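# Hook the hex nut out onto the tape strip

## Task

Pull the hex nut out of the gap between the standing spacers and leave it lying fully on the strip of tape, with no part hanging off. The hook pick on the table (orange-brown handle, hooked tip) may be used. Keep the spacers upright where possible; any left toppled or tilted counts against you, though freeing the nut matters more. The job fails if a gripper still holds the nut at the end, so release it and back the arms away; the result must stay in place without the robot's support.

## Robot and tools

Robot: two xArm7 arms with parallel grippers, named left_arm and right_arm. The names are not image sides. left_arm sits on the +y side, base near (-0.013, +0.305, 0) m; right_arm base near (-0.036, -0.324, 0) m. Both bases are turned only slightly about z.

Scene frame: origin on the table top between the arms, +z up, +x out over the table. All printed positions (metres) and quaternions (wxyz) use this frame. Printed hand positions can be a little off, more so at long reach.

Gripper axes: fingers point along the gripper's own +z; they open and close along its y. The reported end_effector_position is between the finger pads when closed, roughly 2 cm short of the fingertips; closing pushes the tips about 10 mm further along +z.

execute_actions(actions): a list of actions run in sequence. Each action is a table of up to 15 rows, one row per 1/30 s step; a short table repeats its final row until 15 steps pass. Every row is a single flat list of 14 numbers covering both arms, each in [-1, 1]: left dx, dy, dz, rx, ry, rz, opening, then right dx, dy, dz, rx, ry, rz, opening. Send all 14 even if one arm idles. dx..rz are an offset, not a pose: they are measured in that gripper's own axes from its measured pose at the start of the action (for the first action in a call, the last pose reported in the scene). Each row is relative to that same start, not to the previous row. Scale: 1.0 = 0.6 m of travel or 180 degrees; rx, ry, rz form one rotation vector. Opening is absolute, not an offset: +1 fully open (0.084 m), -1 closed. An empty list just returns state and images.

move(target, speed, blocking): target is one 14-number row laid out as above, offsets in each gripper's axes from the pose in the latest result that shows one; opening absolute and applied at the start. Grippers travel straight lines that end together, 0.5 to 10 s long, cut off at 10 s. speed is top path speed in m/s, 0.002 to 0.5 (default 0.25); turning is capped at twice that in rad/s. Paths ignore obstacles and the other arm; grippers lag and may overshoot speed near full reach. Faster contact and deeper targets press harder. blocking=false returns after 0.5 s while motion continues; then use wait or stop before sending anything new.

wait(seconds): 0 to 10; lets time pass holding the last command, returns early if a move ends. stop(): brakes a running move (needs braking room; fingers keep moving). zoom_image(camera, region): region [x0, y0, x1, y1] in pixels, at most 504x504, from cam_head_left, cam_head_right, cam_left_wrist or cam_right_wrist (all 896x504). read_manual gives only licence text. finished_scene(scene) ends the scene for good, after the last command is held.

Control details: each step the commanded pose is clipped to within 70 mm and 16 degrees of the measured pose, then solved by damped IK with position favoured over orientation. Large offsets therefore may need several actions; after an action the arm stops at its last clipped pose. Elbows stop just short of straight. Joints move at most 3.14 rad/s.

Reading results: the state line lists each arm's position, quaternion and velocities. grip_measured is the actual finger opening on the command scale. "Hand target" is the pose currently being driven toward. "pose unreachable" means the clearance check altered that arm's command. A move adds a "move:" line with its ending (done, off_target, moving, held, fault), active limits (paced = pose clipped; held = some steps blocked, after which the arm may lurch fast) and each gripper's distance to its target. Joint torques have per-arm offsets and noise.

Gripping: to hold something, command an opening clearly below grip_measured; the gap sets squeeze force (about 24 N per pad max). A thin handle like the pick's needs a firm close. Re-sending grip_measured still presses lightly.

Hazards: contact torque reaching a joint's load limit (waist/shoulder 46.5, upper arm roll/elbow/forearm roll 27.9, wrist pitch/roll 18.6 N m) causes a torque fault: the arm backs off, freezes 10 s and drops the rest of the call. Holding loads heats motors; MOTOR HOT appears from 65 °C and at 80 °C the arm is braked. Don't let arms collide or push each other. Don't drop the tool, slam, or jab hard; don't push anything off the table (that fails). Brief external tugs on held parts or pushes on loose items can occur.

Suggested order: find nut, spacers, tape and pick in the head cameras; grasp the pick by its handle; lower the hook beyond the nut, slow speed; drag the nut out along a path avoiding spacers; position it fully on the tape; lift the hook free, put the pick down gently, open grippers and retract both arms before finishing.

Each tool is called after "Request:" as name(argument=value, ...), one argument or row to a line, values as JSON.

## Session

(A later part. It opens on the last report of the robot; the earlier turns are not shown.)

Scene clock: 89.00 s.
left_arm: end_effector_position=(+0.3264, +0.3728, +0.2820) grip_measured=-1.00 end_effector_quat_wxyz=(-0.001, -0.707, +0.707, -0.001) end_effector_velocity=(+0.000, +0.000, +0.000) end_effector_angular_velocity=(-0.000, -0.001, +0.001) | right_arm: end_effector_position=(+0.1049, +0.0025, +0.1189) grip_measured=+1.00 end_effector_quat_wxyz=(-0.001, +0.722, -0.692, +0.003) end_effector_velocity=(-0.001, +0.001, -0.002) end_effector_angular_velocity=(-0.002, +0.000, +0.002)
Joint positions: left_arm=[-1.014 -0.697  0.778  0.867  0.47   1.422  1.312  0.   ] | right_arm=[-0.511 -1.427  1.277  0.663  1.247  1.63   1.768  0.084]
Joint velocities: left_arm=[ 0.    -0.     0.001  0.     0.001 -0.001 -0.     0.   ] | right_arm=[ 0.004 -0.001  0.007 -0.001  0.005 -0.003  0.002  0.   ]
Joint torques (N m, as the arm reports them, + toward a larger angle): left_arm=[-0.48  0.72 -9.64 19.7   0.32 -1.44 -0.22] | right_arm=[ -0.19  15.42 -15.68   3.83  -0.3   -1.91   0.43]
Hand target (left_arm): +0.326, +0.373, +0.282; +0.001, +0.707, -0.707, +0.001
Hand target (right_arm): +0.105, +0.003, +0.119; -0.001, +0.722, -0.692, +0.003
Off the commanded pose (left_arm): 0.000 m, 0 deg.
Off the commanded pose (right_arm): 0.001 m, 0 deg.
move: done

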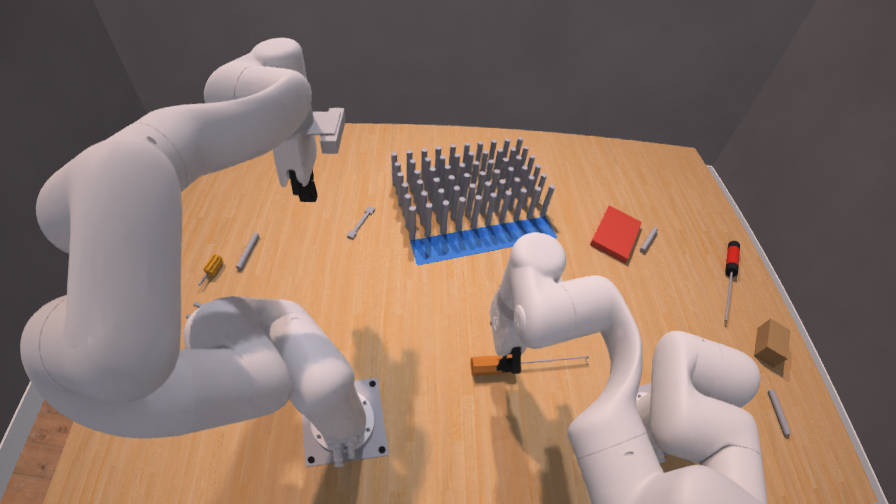

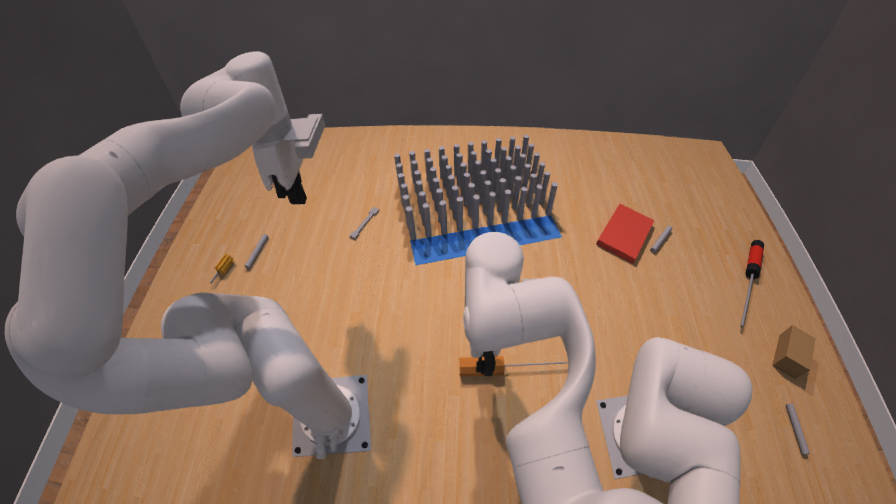

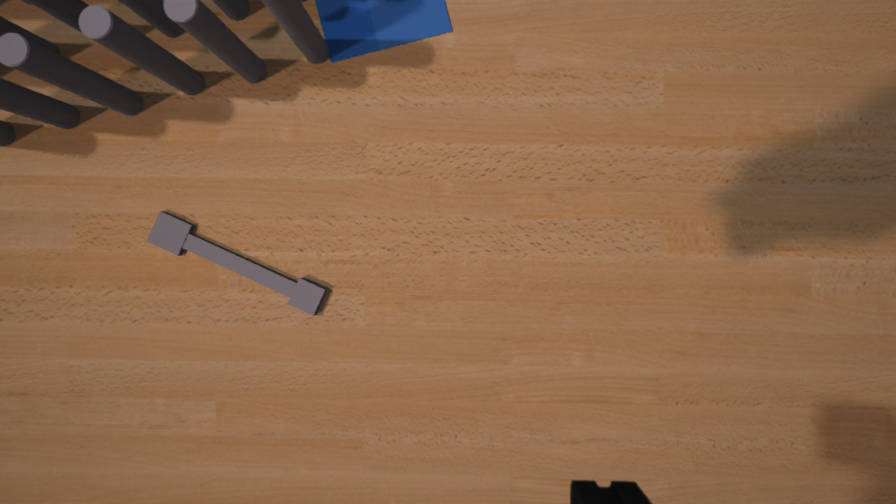

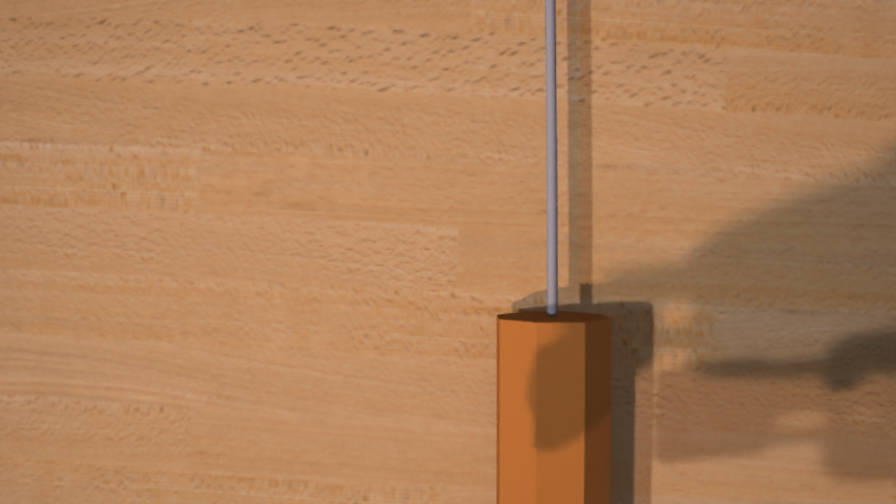

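Request:
move(
  target=[0,0,0,0,0,0,-1,0,0,0.148,0,0,-0.003,1],
  speed=0.12,
)

Request:
move(
  target=[0,0,0,0,0,0,-1,0,0,0,0,0,0,-0.6],
)

Request:
move(
  target=[0,0,0,0,0,0,-1,0,0,-0.05,0,0,0,-0.6],
  speed=0.1,
)

Scene clock: 98.47 s.
left_arm: end_effector_position=(+0.3264, +0.3728, +0.2820) grip_measured=-1.00 end_effector_quat_wxyz=(-0.001, -0.707, +0.707, -0.001) end_effector_velocity=(-0.000, -0.001, -0.000) end_effector_angular_velocity=(-0.000, +0.000, -0.001) | right_arm: end_effector_position=(+0.1055, +0.0023, +0.0307) grip_measured=+1.00 end_effector_quat_wxyz=(-0.001, +0.725, -0.689, +0.003) end_effector_velocity=(+0.000, +0.000, -0.002) end_effector_angular_velocity=(+0.001, +0.001, -0.001)
Joint positions: left_arm=[-1.014 -0.697  0.778  0.867  0.47   1.422  1.312  0.   ] | right_arm=[-0.505 -1.479  1.54   0.609  1.489  1.508  1.743  0.084]
Joint velocities: left_arm=[-0.     0.    -0.001 -0.001 -0.001 -0.001 -0.     0.   ] | right_arm=[-0.002 -0.001  0.007  0.001  0.007 -0.003 -0.    -0.   ]
Joint torques (N m, as the arm reports them, + toward a larger angle): left_arm=[ -0.9    1.56 -10.15  19.23   0.92  -1.31  -0.41] | right_arm=[ -0.3   15.36 -16.54   1.19  -0.34  -1.89   0.45]
Hand target (left_arm): +0.326, +0.373, +0.282; +0.001, +0.707, -0.707, +0.001
Hand target (right_arm): +0.105, +0.002, +0.030; -0.001, +0.725, -0.689, +0.003
Off the commanded pose (left_arm): 0.000 m, 0 deg.
Off the commanded pose (right_arm): 0.001 m, 0 deg.
move: done

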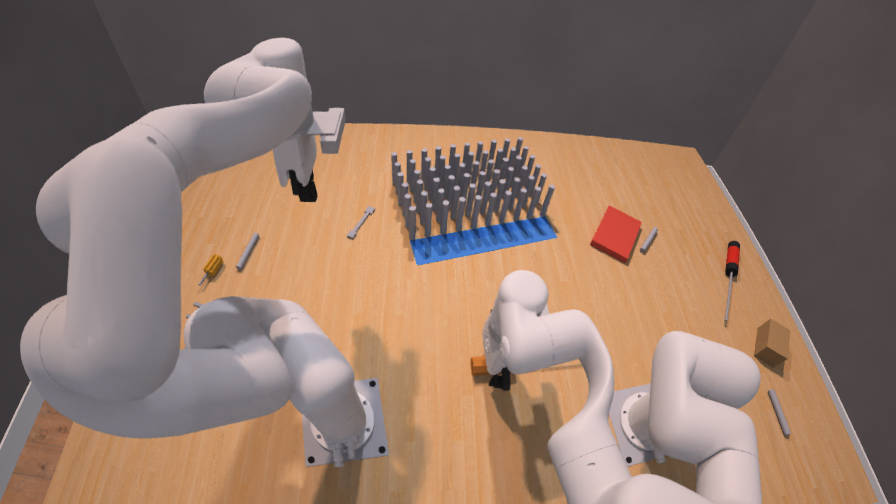

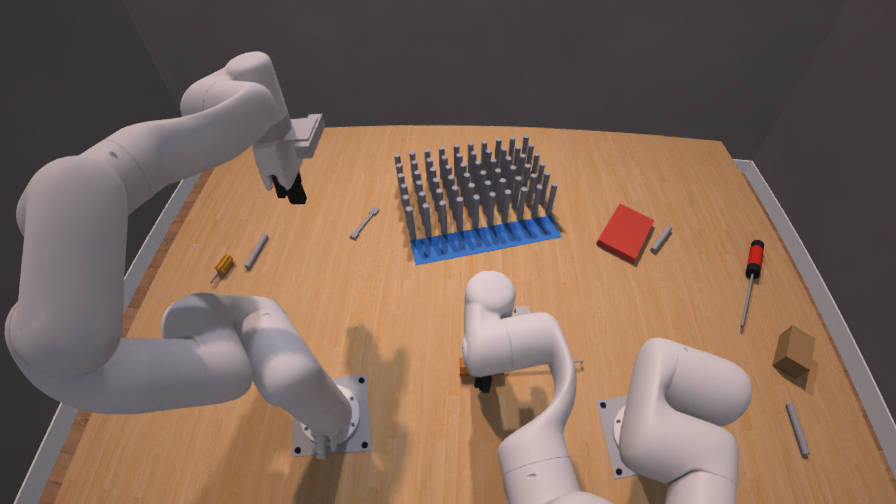

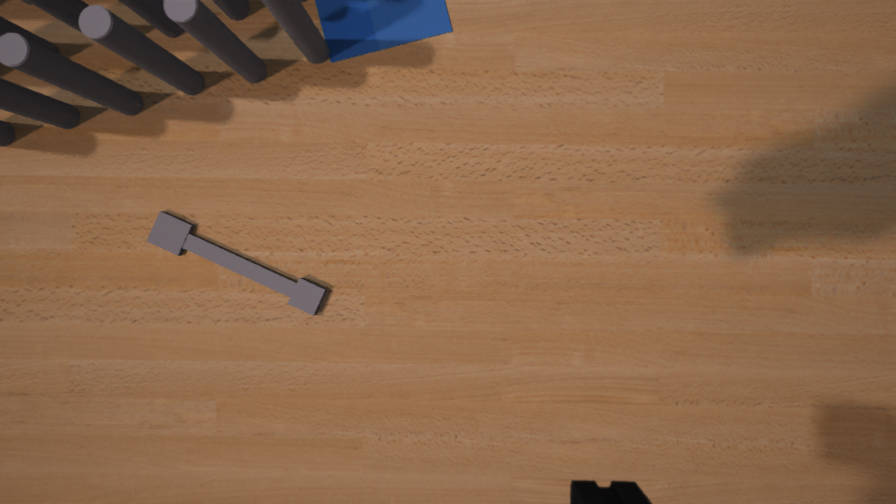

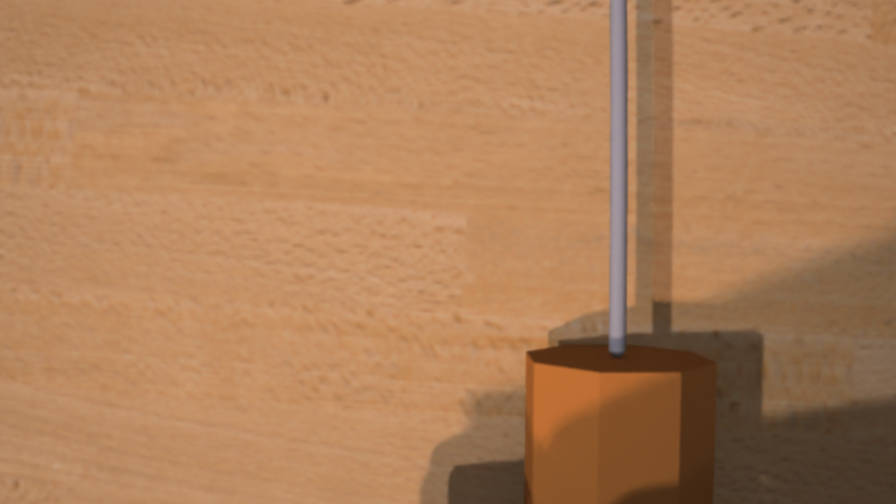

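Scene clock: 98.97 s.
left_arm: end_effector_position=(+0.3264, +0.3728, +0.2820) grip_measured=-1.00 end_effector_quat_wxyz=(-0.001, -0.707, +0.707, -0.001) end_effector_velocity=(-0.000, -0.001, -0.000) end_effector_angular_velocity=(+0.000, +0.000, -0.001) | right_arm: end_effector_position=(+0.1055, +0.0024, +0.0307) grip_measured=-0.19 end_effector_quat_wxyz=(-0.001, +0.725, -0.689, +0.003) end_effector_velocity=(+0.000, -0.000, -0.000) end_effector_angular_velocity=(-0.000, +0.000, -0.000)
Joint positions: left_arm=[-1.014 -0.697  0.778  0.867  0.47   1.422  1.312  0.   ] | right_arm=[-0.505 -1.479  1.54   0.609  1.489  1.508  1.743  0.036]
Joint velocities: left_arm=[ 0.     0.    -0.001 -0.001 -0.    -0.001  0.     0.   ] | right_arm=[-0.001  0.     0.     0.    -0.    -0.    -0.     0.   ]
Joint torques (N m, as the arm reports them, + toward a larger angle): left_arm=[-0.32  1.36 -9.83 20.    0.94 -1.35 -0.22] | right_arm=[ -1.19  15.86 -16.15   1.1   -0.34  -1.99   0.49]
Hand target (left_arm): +0.326, +0.373, +0.282; +0.001, +0.707, -0.707, +0.001
Hand target (right_arm): +0.105, +0.002, +0.031; -0.001, +0.725, -0.689, +0.003
Off the commanded pose (left_arm): 0.000 m, 0 deg.
Off the commanded pose (right_arm): 0.000 m, 0 deg.
move: done

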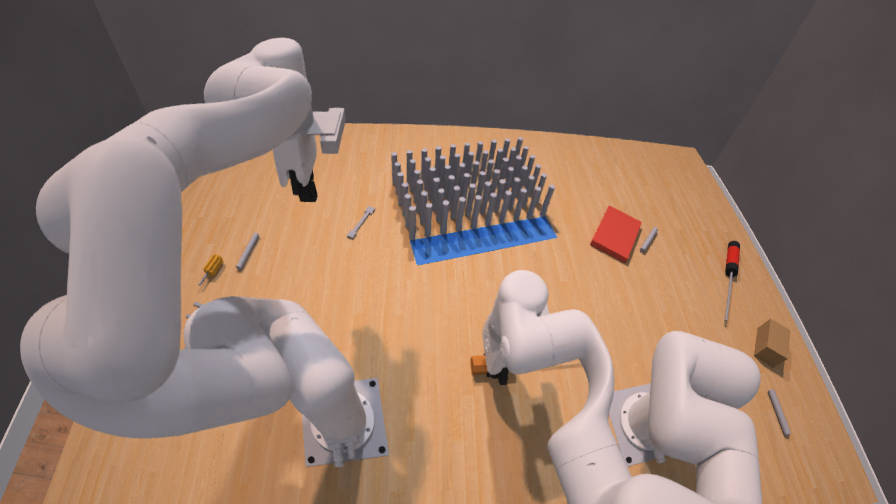

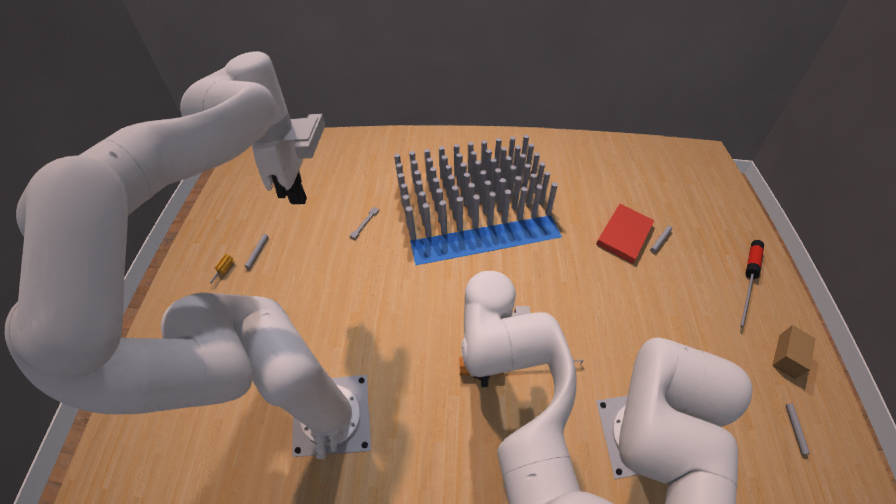

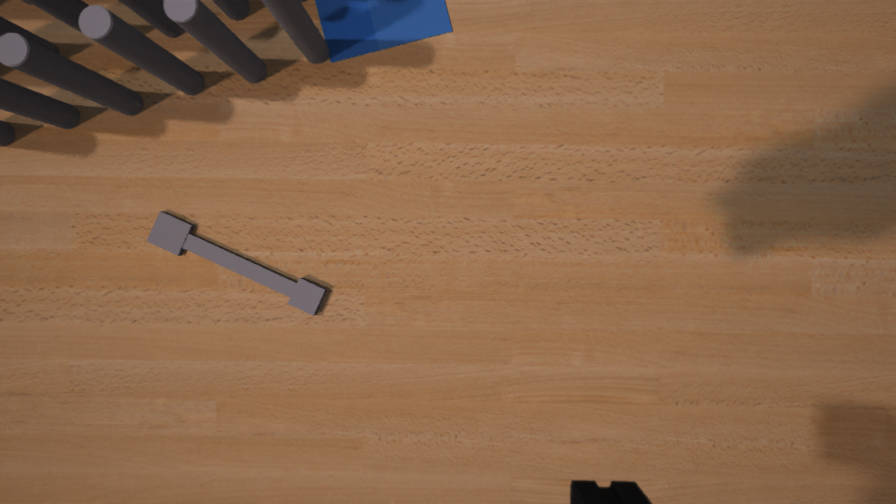

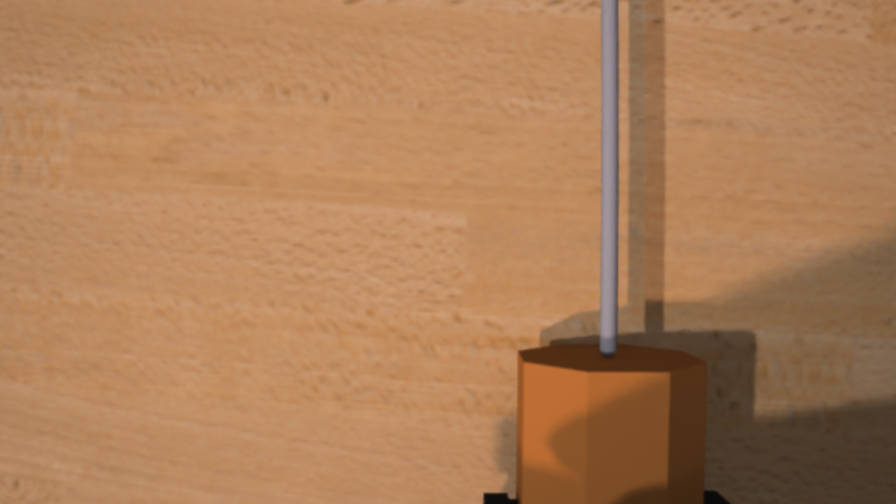

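Scene clock: 99.77 s.
left_arm: end_effector_position=(+0.3264, +0.3728, +0.2820) grip_measured=-1.00 end_effector_quat_wxyz=(-0.001, -0.707, +0.707, -0.001) end_effector_velocity=(-0.000, +0.000, +0.000) end_effector_angular_velocity=(-0.001, +0.000, +0.001) | right_arm: end_effector_position=(+0.1053, +0.0024, +0.0604) grip_measured=-0.19 end_effector_quat_wxyz=(-0.001, +0.725, -0.689, +0.003) end_effector_velocity=(-0.000, -0.001, +0.001) end_effector_angular_velocity=(-0.004, +0.000, +0.000)
Joint positions: left_arm=[-1.014 -0.697  0.778  0.867  0.47   1.422  1.312  0.   ] | right_arm=[-0.502 -1.463  1.448  0.618  1.405  1.548  1.748  0.036]
Joint velocities: left_arm=[ 0.    -0.     0.001  0.    -0.     0.    -0.     0.   ] | right_arm=[ 0.     0.001 -0.004  0.001 -0.008  0.003  0.001  0.   ]
Joint torques (N m, as the arm reports them, + toward a larger angle): left_arm=[-0.25  1.03 -9.78 19.54  0.65 -1.26 -0.49] | right_arm=[  0.15  16.02 -16.86   2.24  -0.25  -2.13   0.62]
Hand target (left_arm): +0.326, +0.373, +0.282; +0.001, +0.707, -0.707, +0.001
Hand target (right_arm): +0.105, +0.002, +0.061; -0.001, +0.725, -0.689, +0.003
Off the commanded pose (left_arm): 0.000 m, 0 deg.
Off the commanded pose (right_arm): 0.000 m, 0 deg.
move: done

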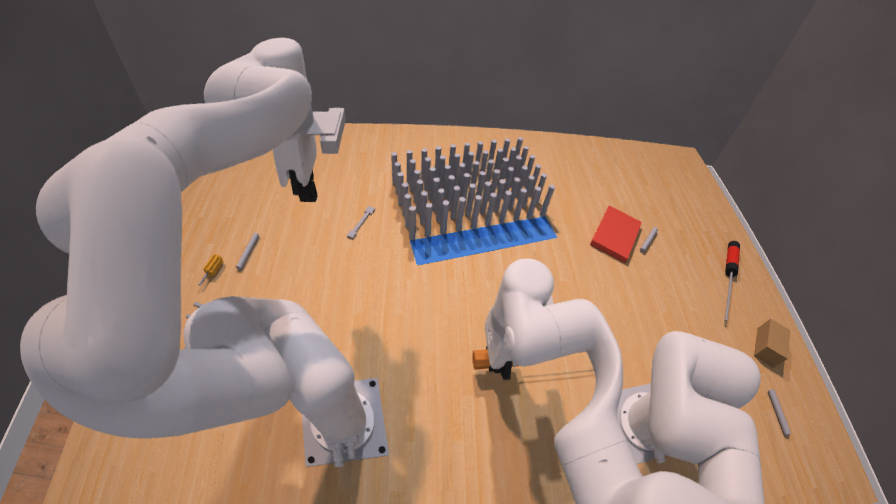

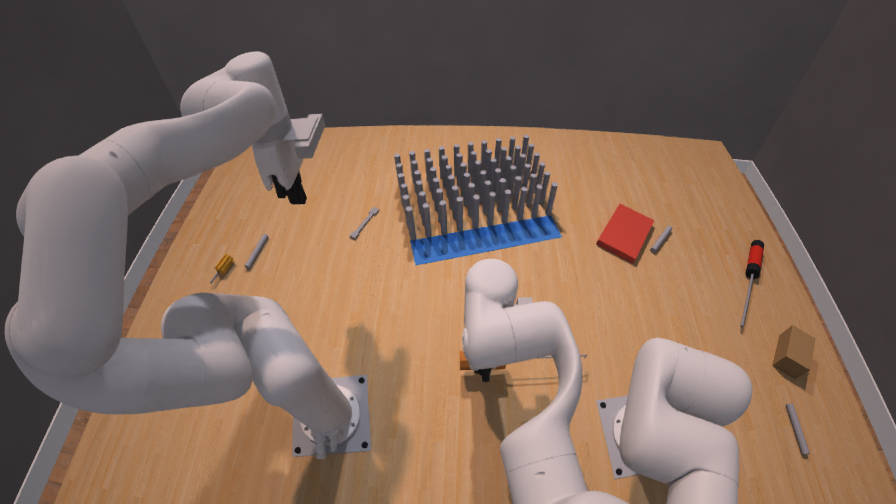

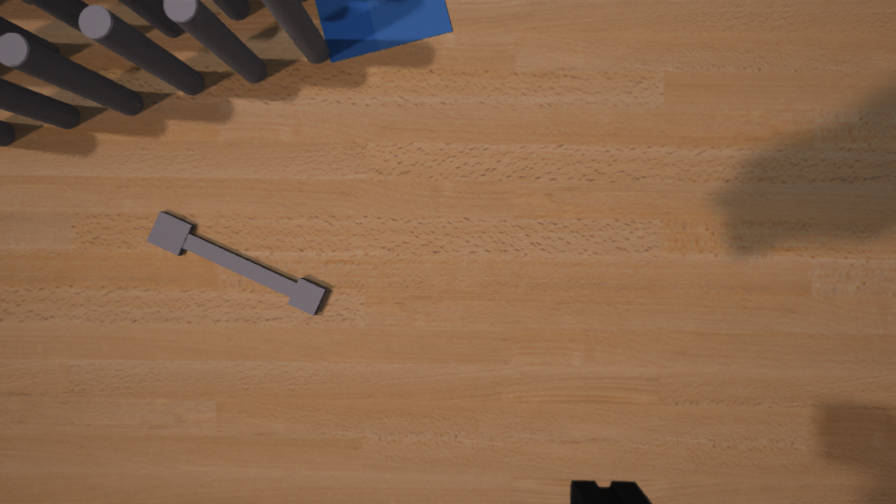

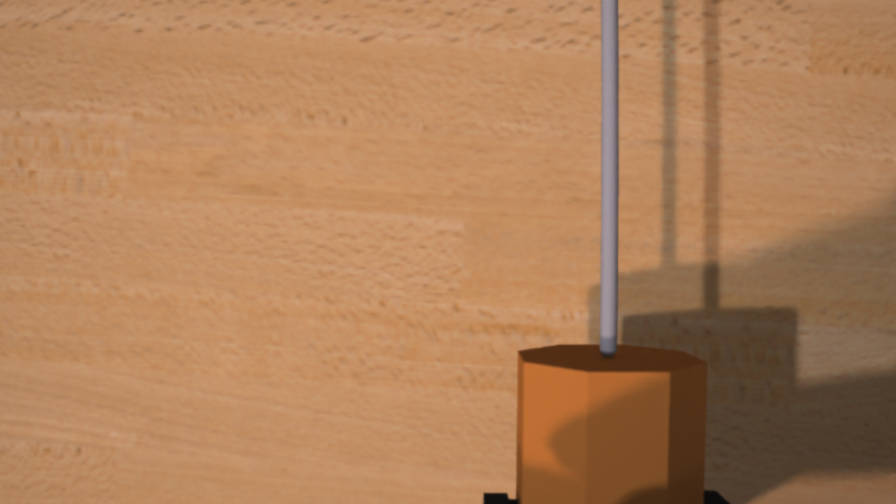

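Request:
move(
  target=[0.4,-0.34,0,0,0,0,-1,0.006,-0.208,0.025,0,0,-0.533,-0.6],
  speed=0.2,
)

Scene clock: 116.40 s.
left_arm: end_effector_position=(+0.5311, +0.1333, +0.2839) grip_measured=-1.00 end_effector_quat_wxyz=(-0.001, -0.707, +0.707, -0.001) end_effector_velocity=(-0.000, -0.002, -0.000) end_effector_angular_velocity=(-0.000, +0.004, -0.003) | right_arm: end_effector_position=(+0.2291, +0.0059, +0.0453) grip_measured=-0.19 end_effector_quat_wxyz=(+0.002, +0.997, +0.078, +0.002) end_effector_velocity=(+0.000, +0.000, +0.000) end_effector_angular_velocity=(+0.001, +0.000, +0.007)
Joint positions: left_arm=[-1.158  0.452  0.884  1.705 -0.352  1.415  1.484  0.   ] | right_arm=[-0.961 -1.337  1.568  0.844  1.39   1.415 -0.14   0.036]
Joint velocities: left_arm=[ 0.004  0.007 -0.004  0.01  -0.004  0.009  0.     0.   ] | right_arm=[-0.002  0.001  0.     0.001  0.001 -0.    -0.008 -0.   ]
Joint torques (N m, as the arm reports them, + toward a larger angle): left_arm=[ -0.57 -25.37   6.52  20.96   1.16  -1.24  -0.46] | right_arm=[ -0.5   19.05 -18.89   2.61  -0.18  -1.99   0.7 ]
Hand target (left_arm): +0.531, +0.133, +0.284; +0.001, +0.707, -0.707, +0.001
Hand target (right_arm): +0.229, +0.006, +0.045; +0.002, +0.997, +0.078, +0.002
Off the commanded pose (left_arm): 0.001 m, 0 deg.
Off the commanded pose (right_arm): 0.001 m, 0 deg.
move: done

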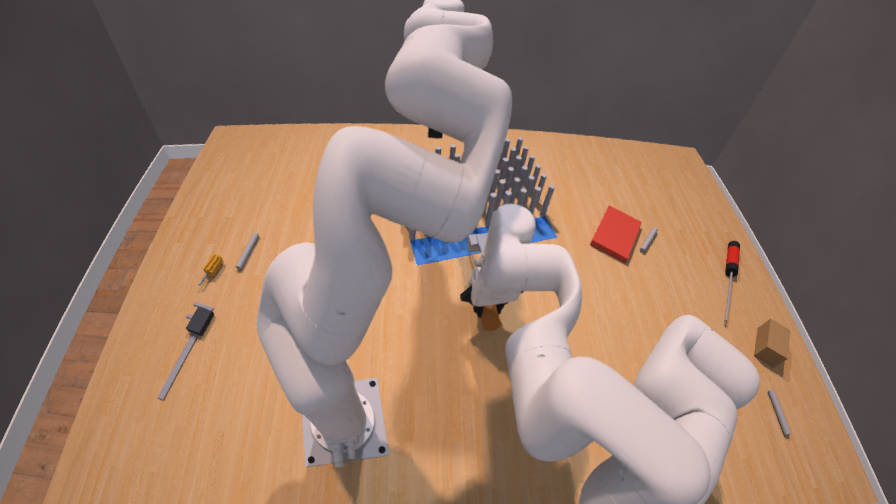

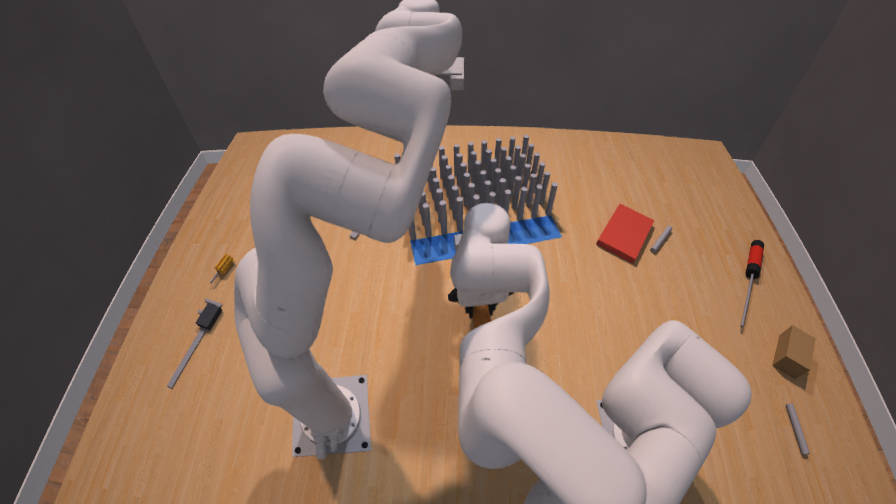

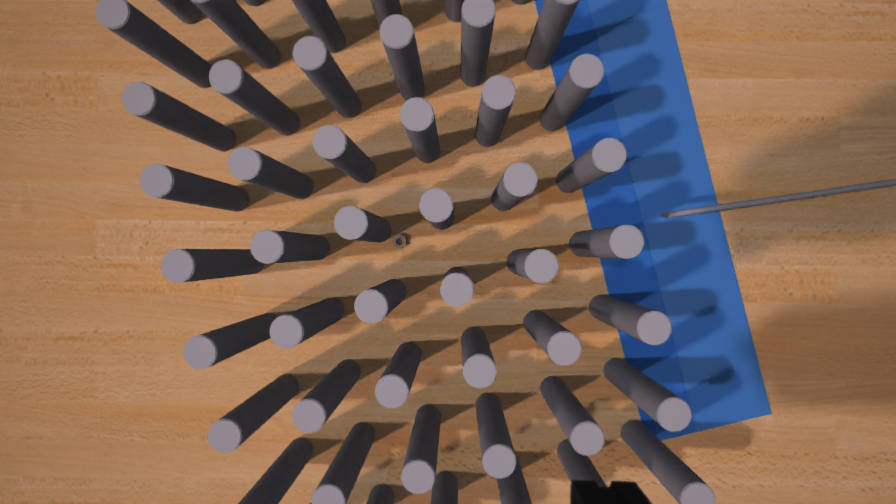

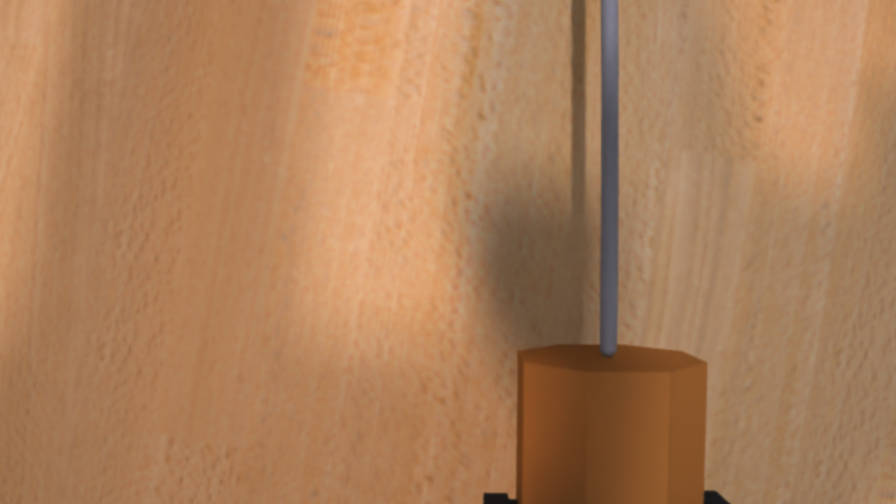

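Request:
move(
  target=[0,0,0,0,0,0,-1,0,0.012,0.005,0,0,0,-0.6],
  speed=0.05,
)

Request:
move(
  target=[0,0,0,0,0,0,-1,0.17,0,0,0,0,0,-0.6],
  speed=0.06,
)

Scene clock: 125.70 s.
left_arm: end_effector_position=(+0.5311, +0.1333, +0.2839) grip_measured=-1.00 end_effector_quat_wxyz=(-0.001, -0.707, +0.707, -0.001) end_effector_velocity=(+0.000, +0.000, +0.000) end_effector_angular_velocity=(-0.000, -0.001, +0.000) | right_arm: end_effector_position=(+0.2302, -0.0011, +0.0424) grip_measured=-0.19 end_effector_quat_wxyz=(+0.002, +0.997, +0.078, +0.002) end_effector_velocity=(+0.000, -0.000, +0.000) end_effector_angular_velocity=(+0.001, -0.002, +0.003)
Joint positions: left_arm=[-1.158  0.452  0.884  1.705 -0.352  1.415  1.484  0.   ] | right_arm=[-0.961 -1.338  1.572  0.827  1.396  1.41  -0.157  0.036]
Joint velocities: left_arm=[-0.    -0.     0.001  0.    -0.    -0.     0.     0.   ] | right_arm=[ 0.001 -0.001 -0.    -0.001  0.002 -0.001 -0.004 -0.   ]
Joint torques (N m, as the arm reports them, + toward a larger angle): left_arm=[ -0.46 -25.64   6.74  20.61   0.87  -1.42  -0.5 ] | right_arm=[ -0.27  18.65 -18.26   2.83  -0.1   -1.82   0.34]
Hand target (left_arm): +0.531, +0.133, +0.284; +0.001, +0.707, -0.707, +0.001
Hand target (right_arm): +0.230, -0.001, +0.042; +0.002, +0.997, +0.078, +0.002
Off the commanded pose (left_arm): 0.000 m, 0 deg.
Off the commanded pose (right_arm): 0.000 m, 0 deg.
move: done

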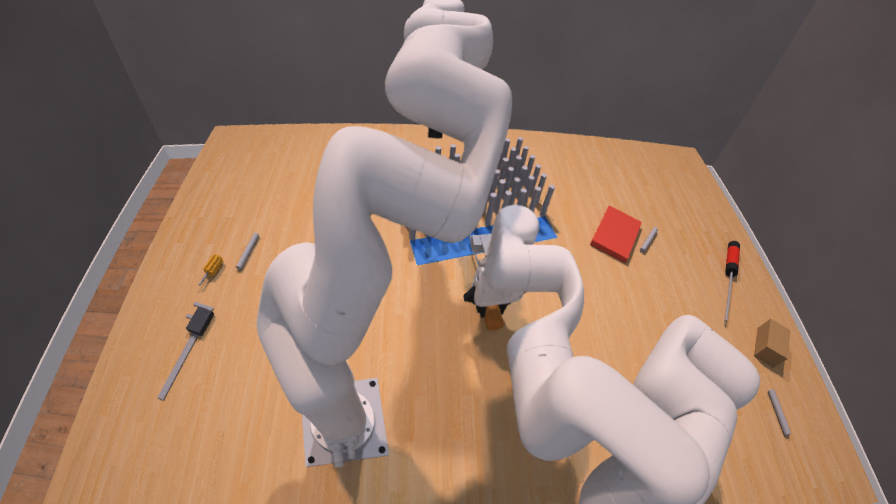

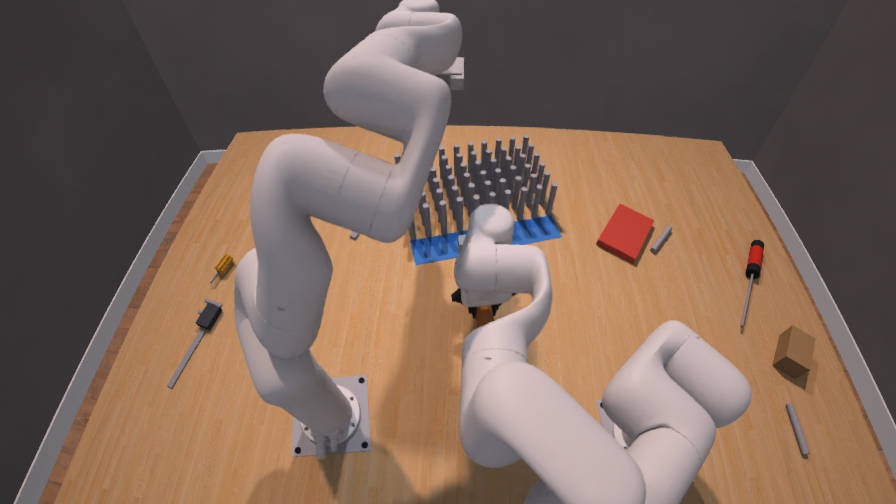

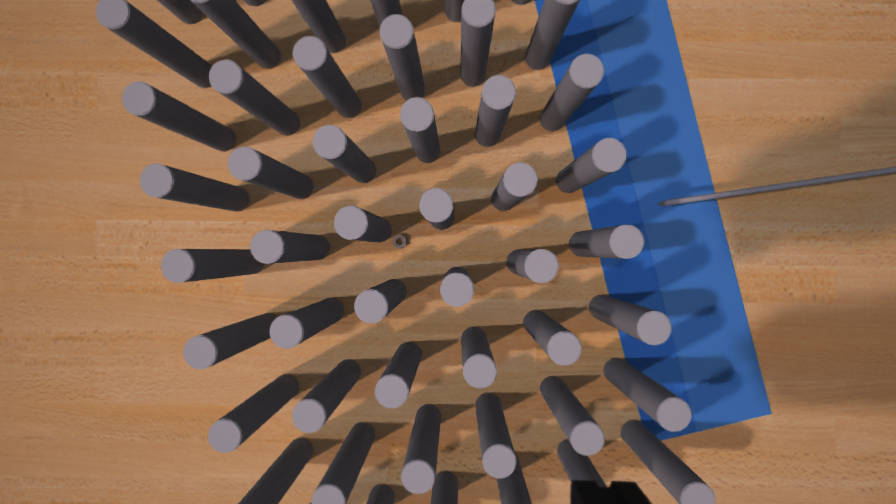

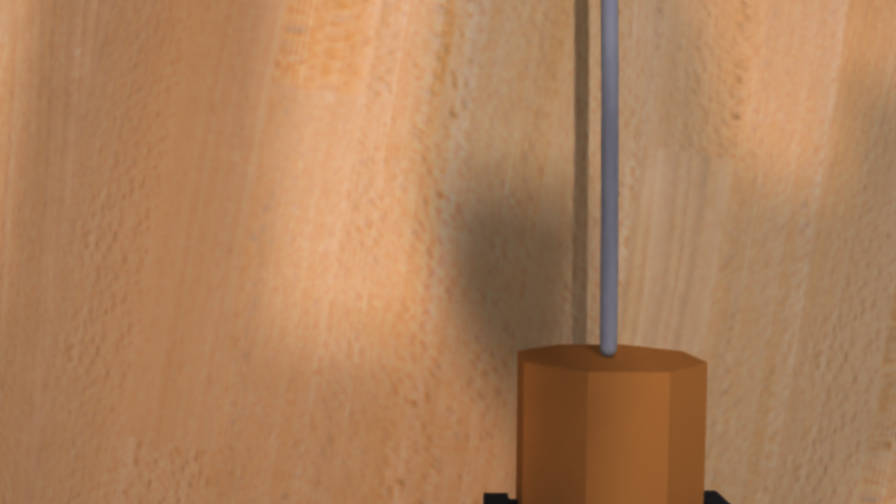

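Scene clock: 127.77 s.
left_arm: end_effector_position=(+0.5311, +0.1333, +0.2839) grip_measured=-1.00 end_effector_quat_wxyz=(-0.001, -0.707, +0.707, -0.001) end_effector_velocity=(+0.000, -0.000, +0.001) end_effector_angular_velocity=(-0.000, -0.001, -0.001) | right_arm: end_effector_position=(+0.3303, +0.0156, +0.0423) grip_measured=-0.19 end_effector_quat_wxyz=(+0.001, +0.997, +0.078, +0.001) end_effector_velocity=(+0.002, +0.001, +0.001) end_effector_angular_velocity=(+0.002, -0.001, -0.001)
Joint positions: left_arm=[-1.158  0.452  0.884  1.705 -0.352  1.415  1.484  0.   ] | right_arm=[-1.322 -1.345  1.628  1.129  1.386  1.422 -0.209  0.036]
Joint velocities: left_arm=[-0.    -0.001 -0.     0.001  0.001  0.001  0.     0.   ] | right_arm=[-0.004  0.    -0.001  0.004  0.001  0.001  0.     0.   ]
Joint torques (N m, as the arm reports them, + toward a larger angle): left_arm=[ -0.47 -25.57   7.07  20.69   0.6   -1.2   -0.54] | right_arm=[ -0.61  24.44 -20.31   2.75  -0.04  -1.99   0.48]
Hand target (left_arm): +0.531, +0.133, +0.284; +0.001, +0.707, -0.707, +0.001
Hand target (right_arm): +0.331, +0.015, +0.042; +0.001, +0.997, +0.078, +0.001
Off the commanded pose (left_arm): 0.000 m, 0 deg.
Off the commanded pose (right_arm): 0.001 m, 0 deg.
move: done

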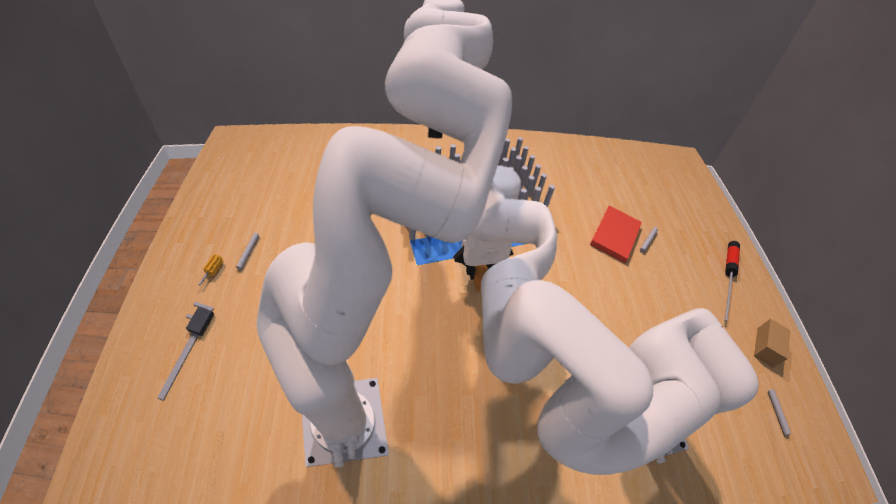

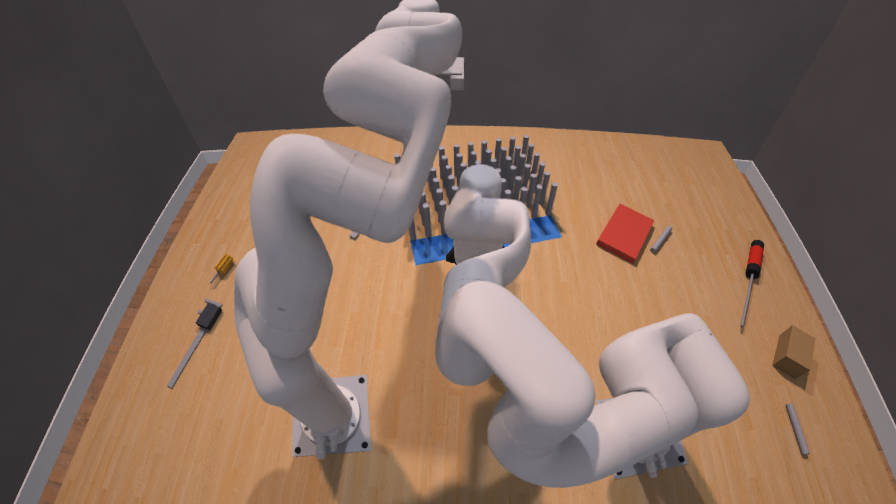

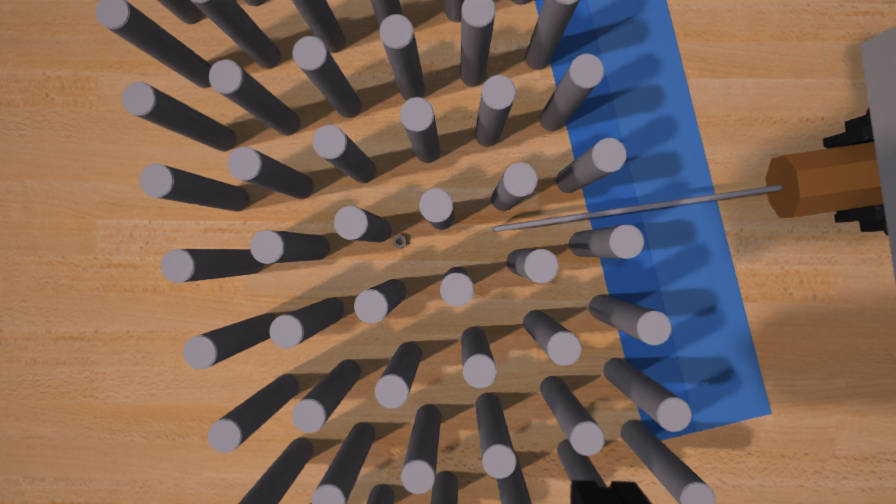

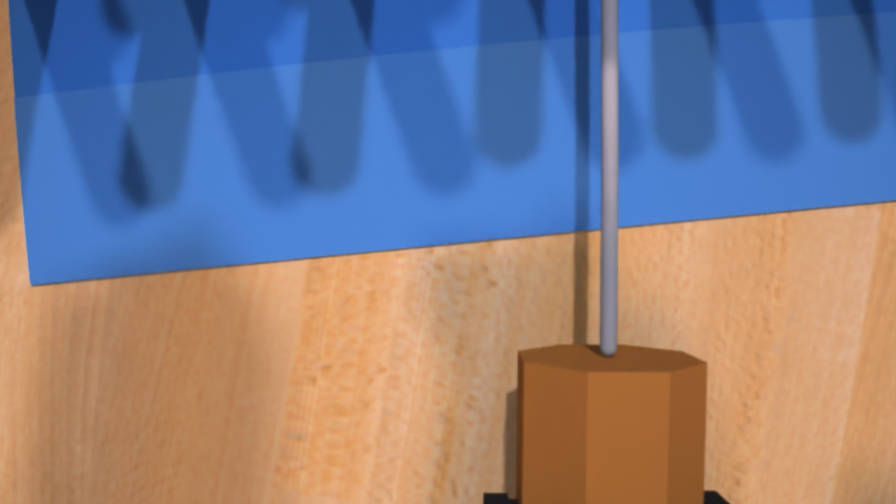

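Request:
move(
  target=[0,-0.05,0,0,0,0,-1,0.097,0,0,0,0,0,-0.6],
  speed=0.04,
)

Request:
zoom_image(
  camera="cam_left_wrist",
  region=[390, 190, 550, 290],
)

Scene clock: 134.87 s.
left_arm: end_effector_position=(+0.5609, +0.1332, +0.2841) grip_measured=-1.00 end_effector_quat_wxyz=(-0.000, -0.707, +0.707, -0.001) end_effector_velocity=(+0.000, +0.000, +0.000) end_effector_angular_velocity=(+0.001, +0.002, +0.000) | right_arm: end_effector_position=(+0.3875, +0.0252, +0.0423) grip_measured=-0.19 end_effector_quat_wxyz=(+0.001, +0.997, +0.078, +0.001) end_effector_velocity=(+0.001, +0.001, -0.001) end_effector_angular_velocity=(-0.001, +0.001, +0.002)
Joint positions: left_arm=[-1.038  0.571  0.846  1.879 -0.421  1.482  1.514  0.   ] | right_arm=[-1.52  -1.359  1.657  1.334  1.382  1.438 -0.201  0.036]
Joint velocities: left_arm=[ 0.003  0.003 -0.     0.005 -0.001  0.005  0.     0.   ] | right_arm=[-0.003 -0.001  0.001  0.006 -0.     0.001  0.    -0.   ]
Joint torques (N m, as the arm reports them, + toward a larger angle): left_arm=[ -0.61 -29.92   7.64  20.23   0.66  -1.04  -0.21] | right_arm=[ -0.51  28.21 -20.6    2.84  -0.38  -1.97   0.53]
Hand target (left_arm): +0.561, +0.133, +0.284; +0.000, +0.707, -0.707, +0.001
Hand target (right_arm): +0.388, +0.025, +0.042; +0.001, +0.997, +0.078, +0.001
Off the commanded pose (left_arm): 0.000 m, 0 deg.
Off the commanded pose (right_arm): 0.001 m, 0 deg.
move: done

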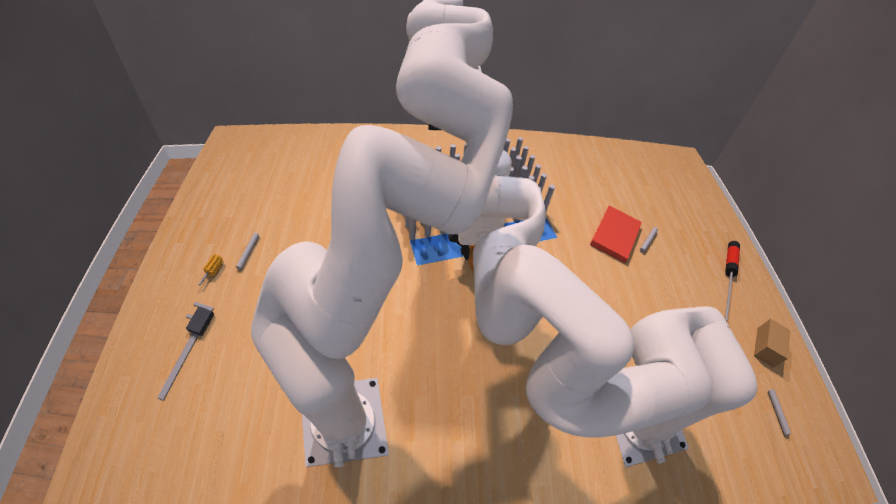

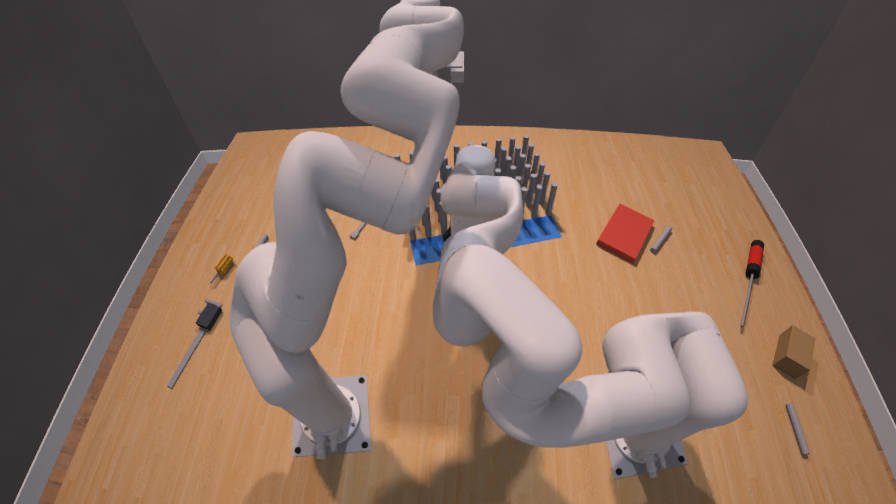

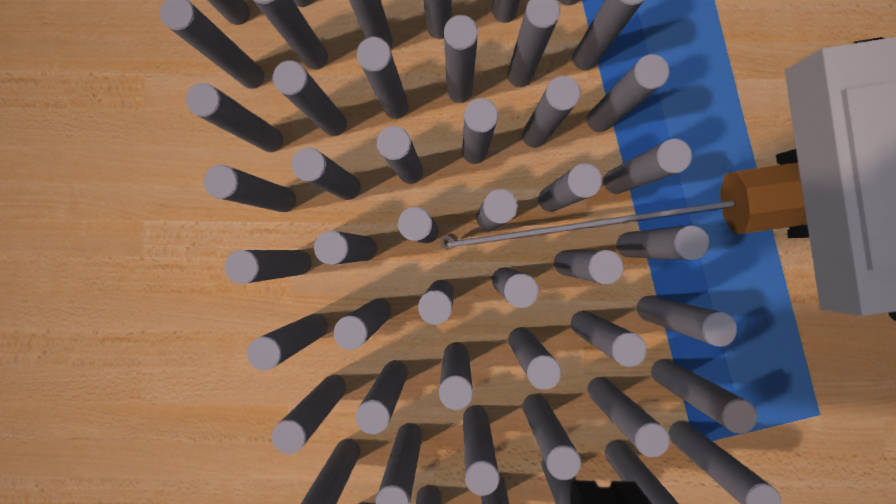

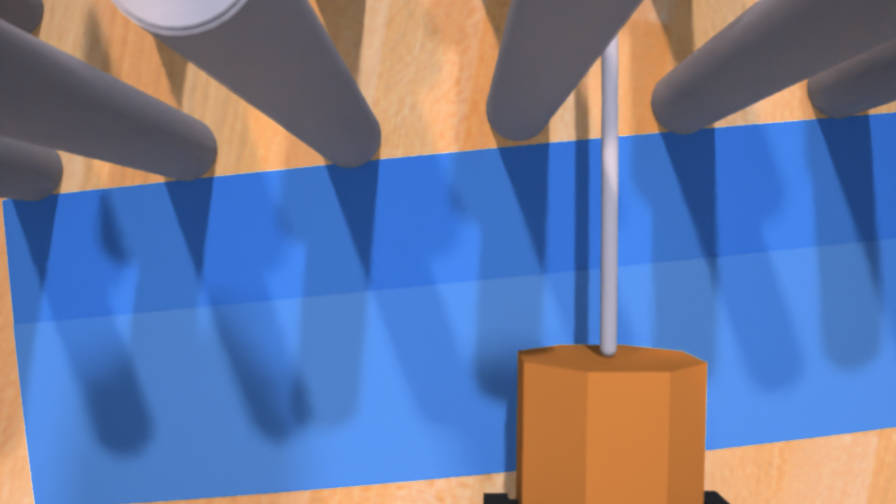

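Region (390, 190, 550, 290) of cam_left_wrist's 896x504 image, scaled by 3.150, with more detail than that image has; it fills the top 315 rows of this view, and the rest is white.

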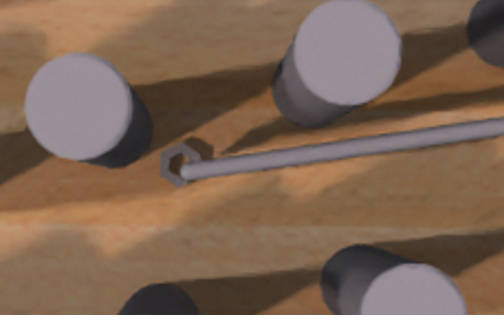

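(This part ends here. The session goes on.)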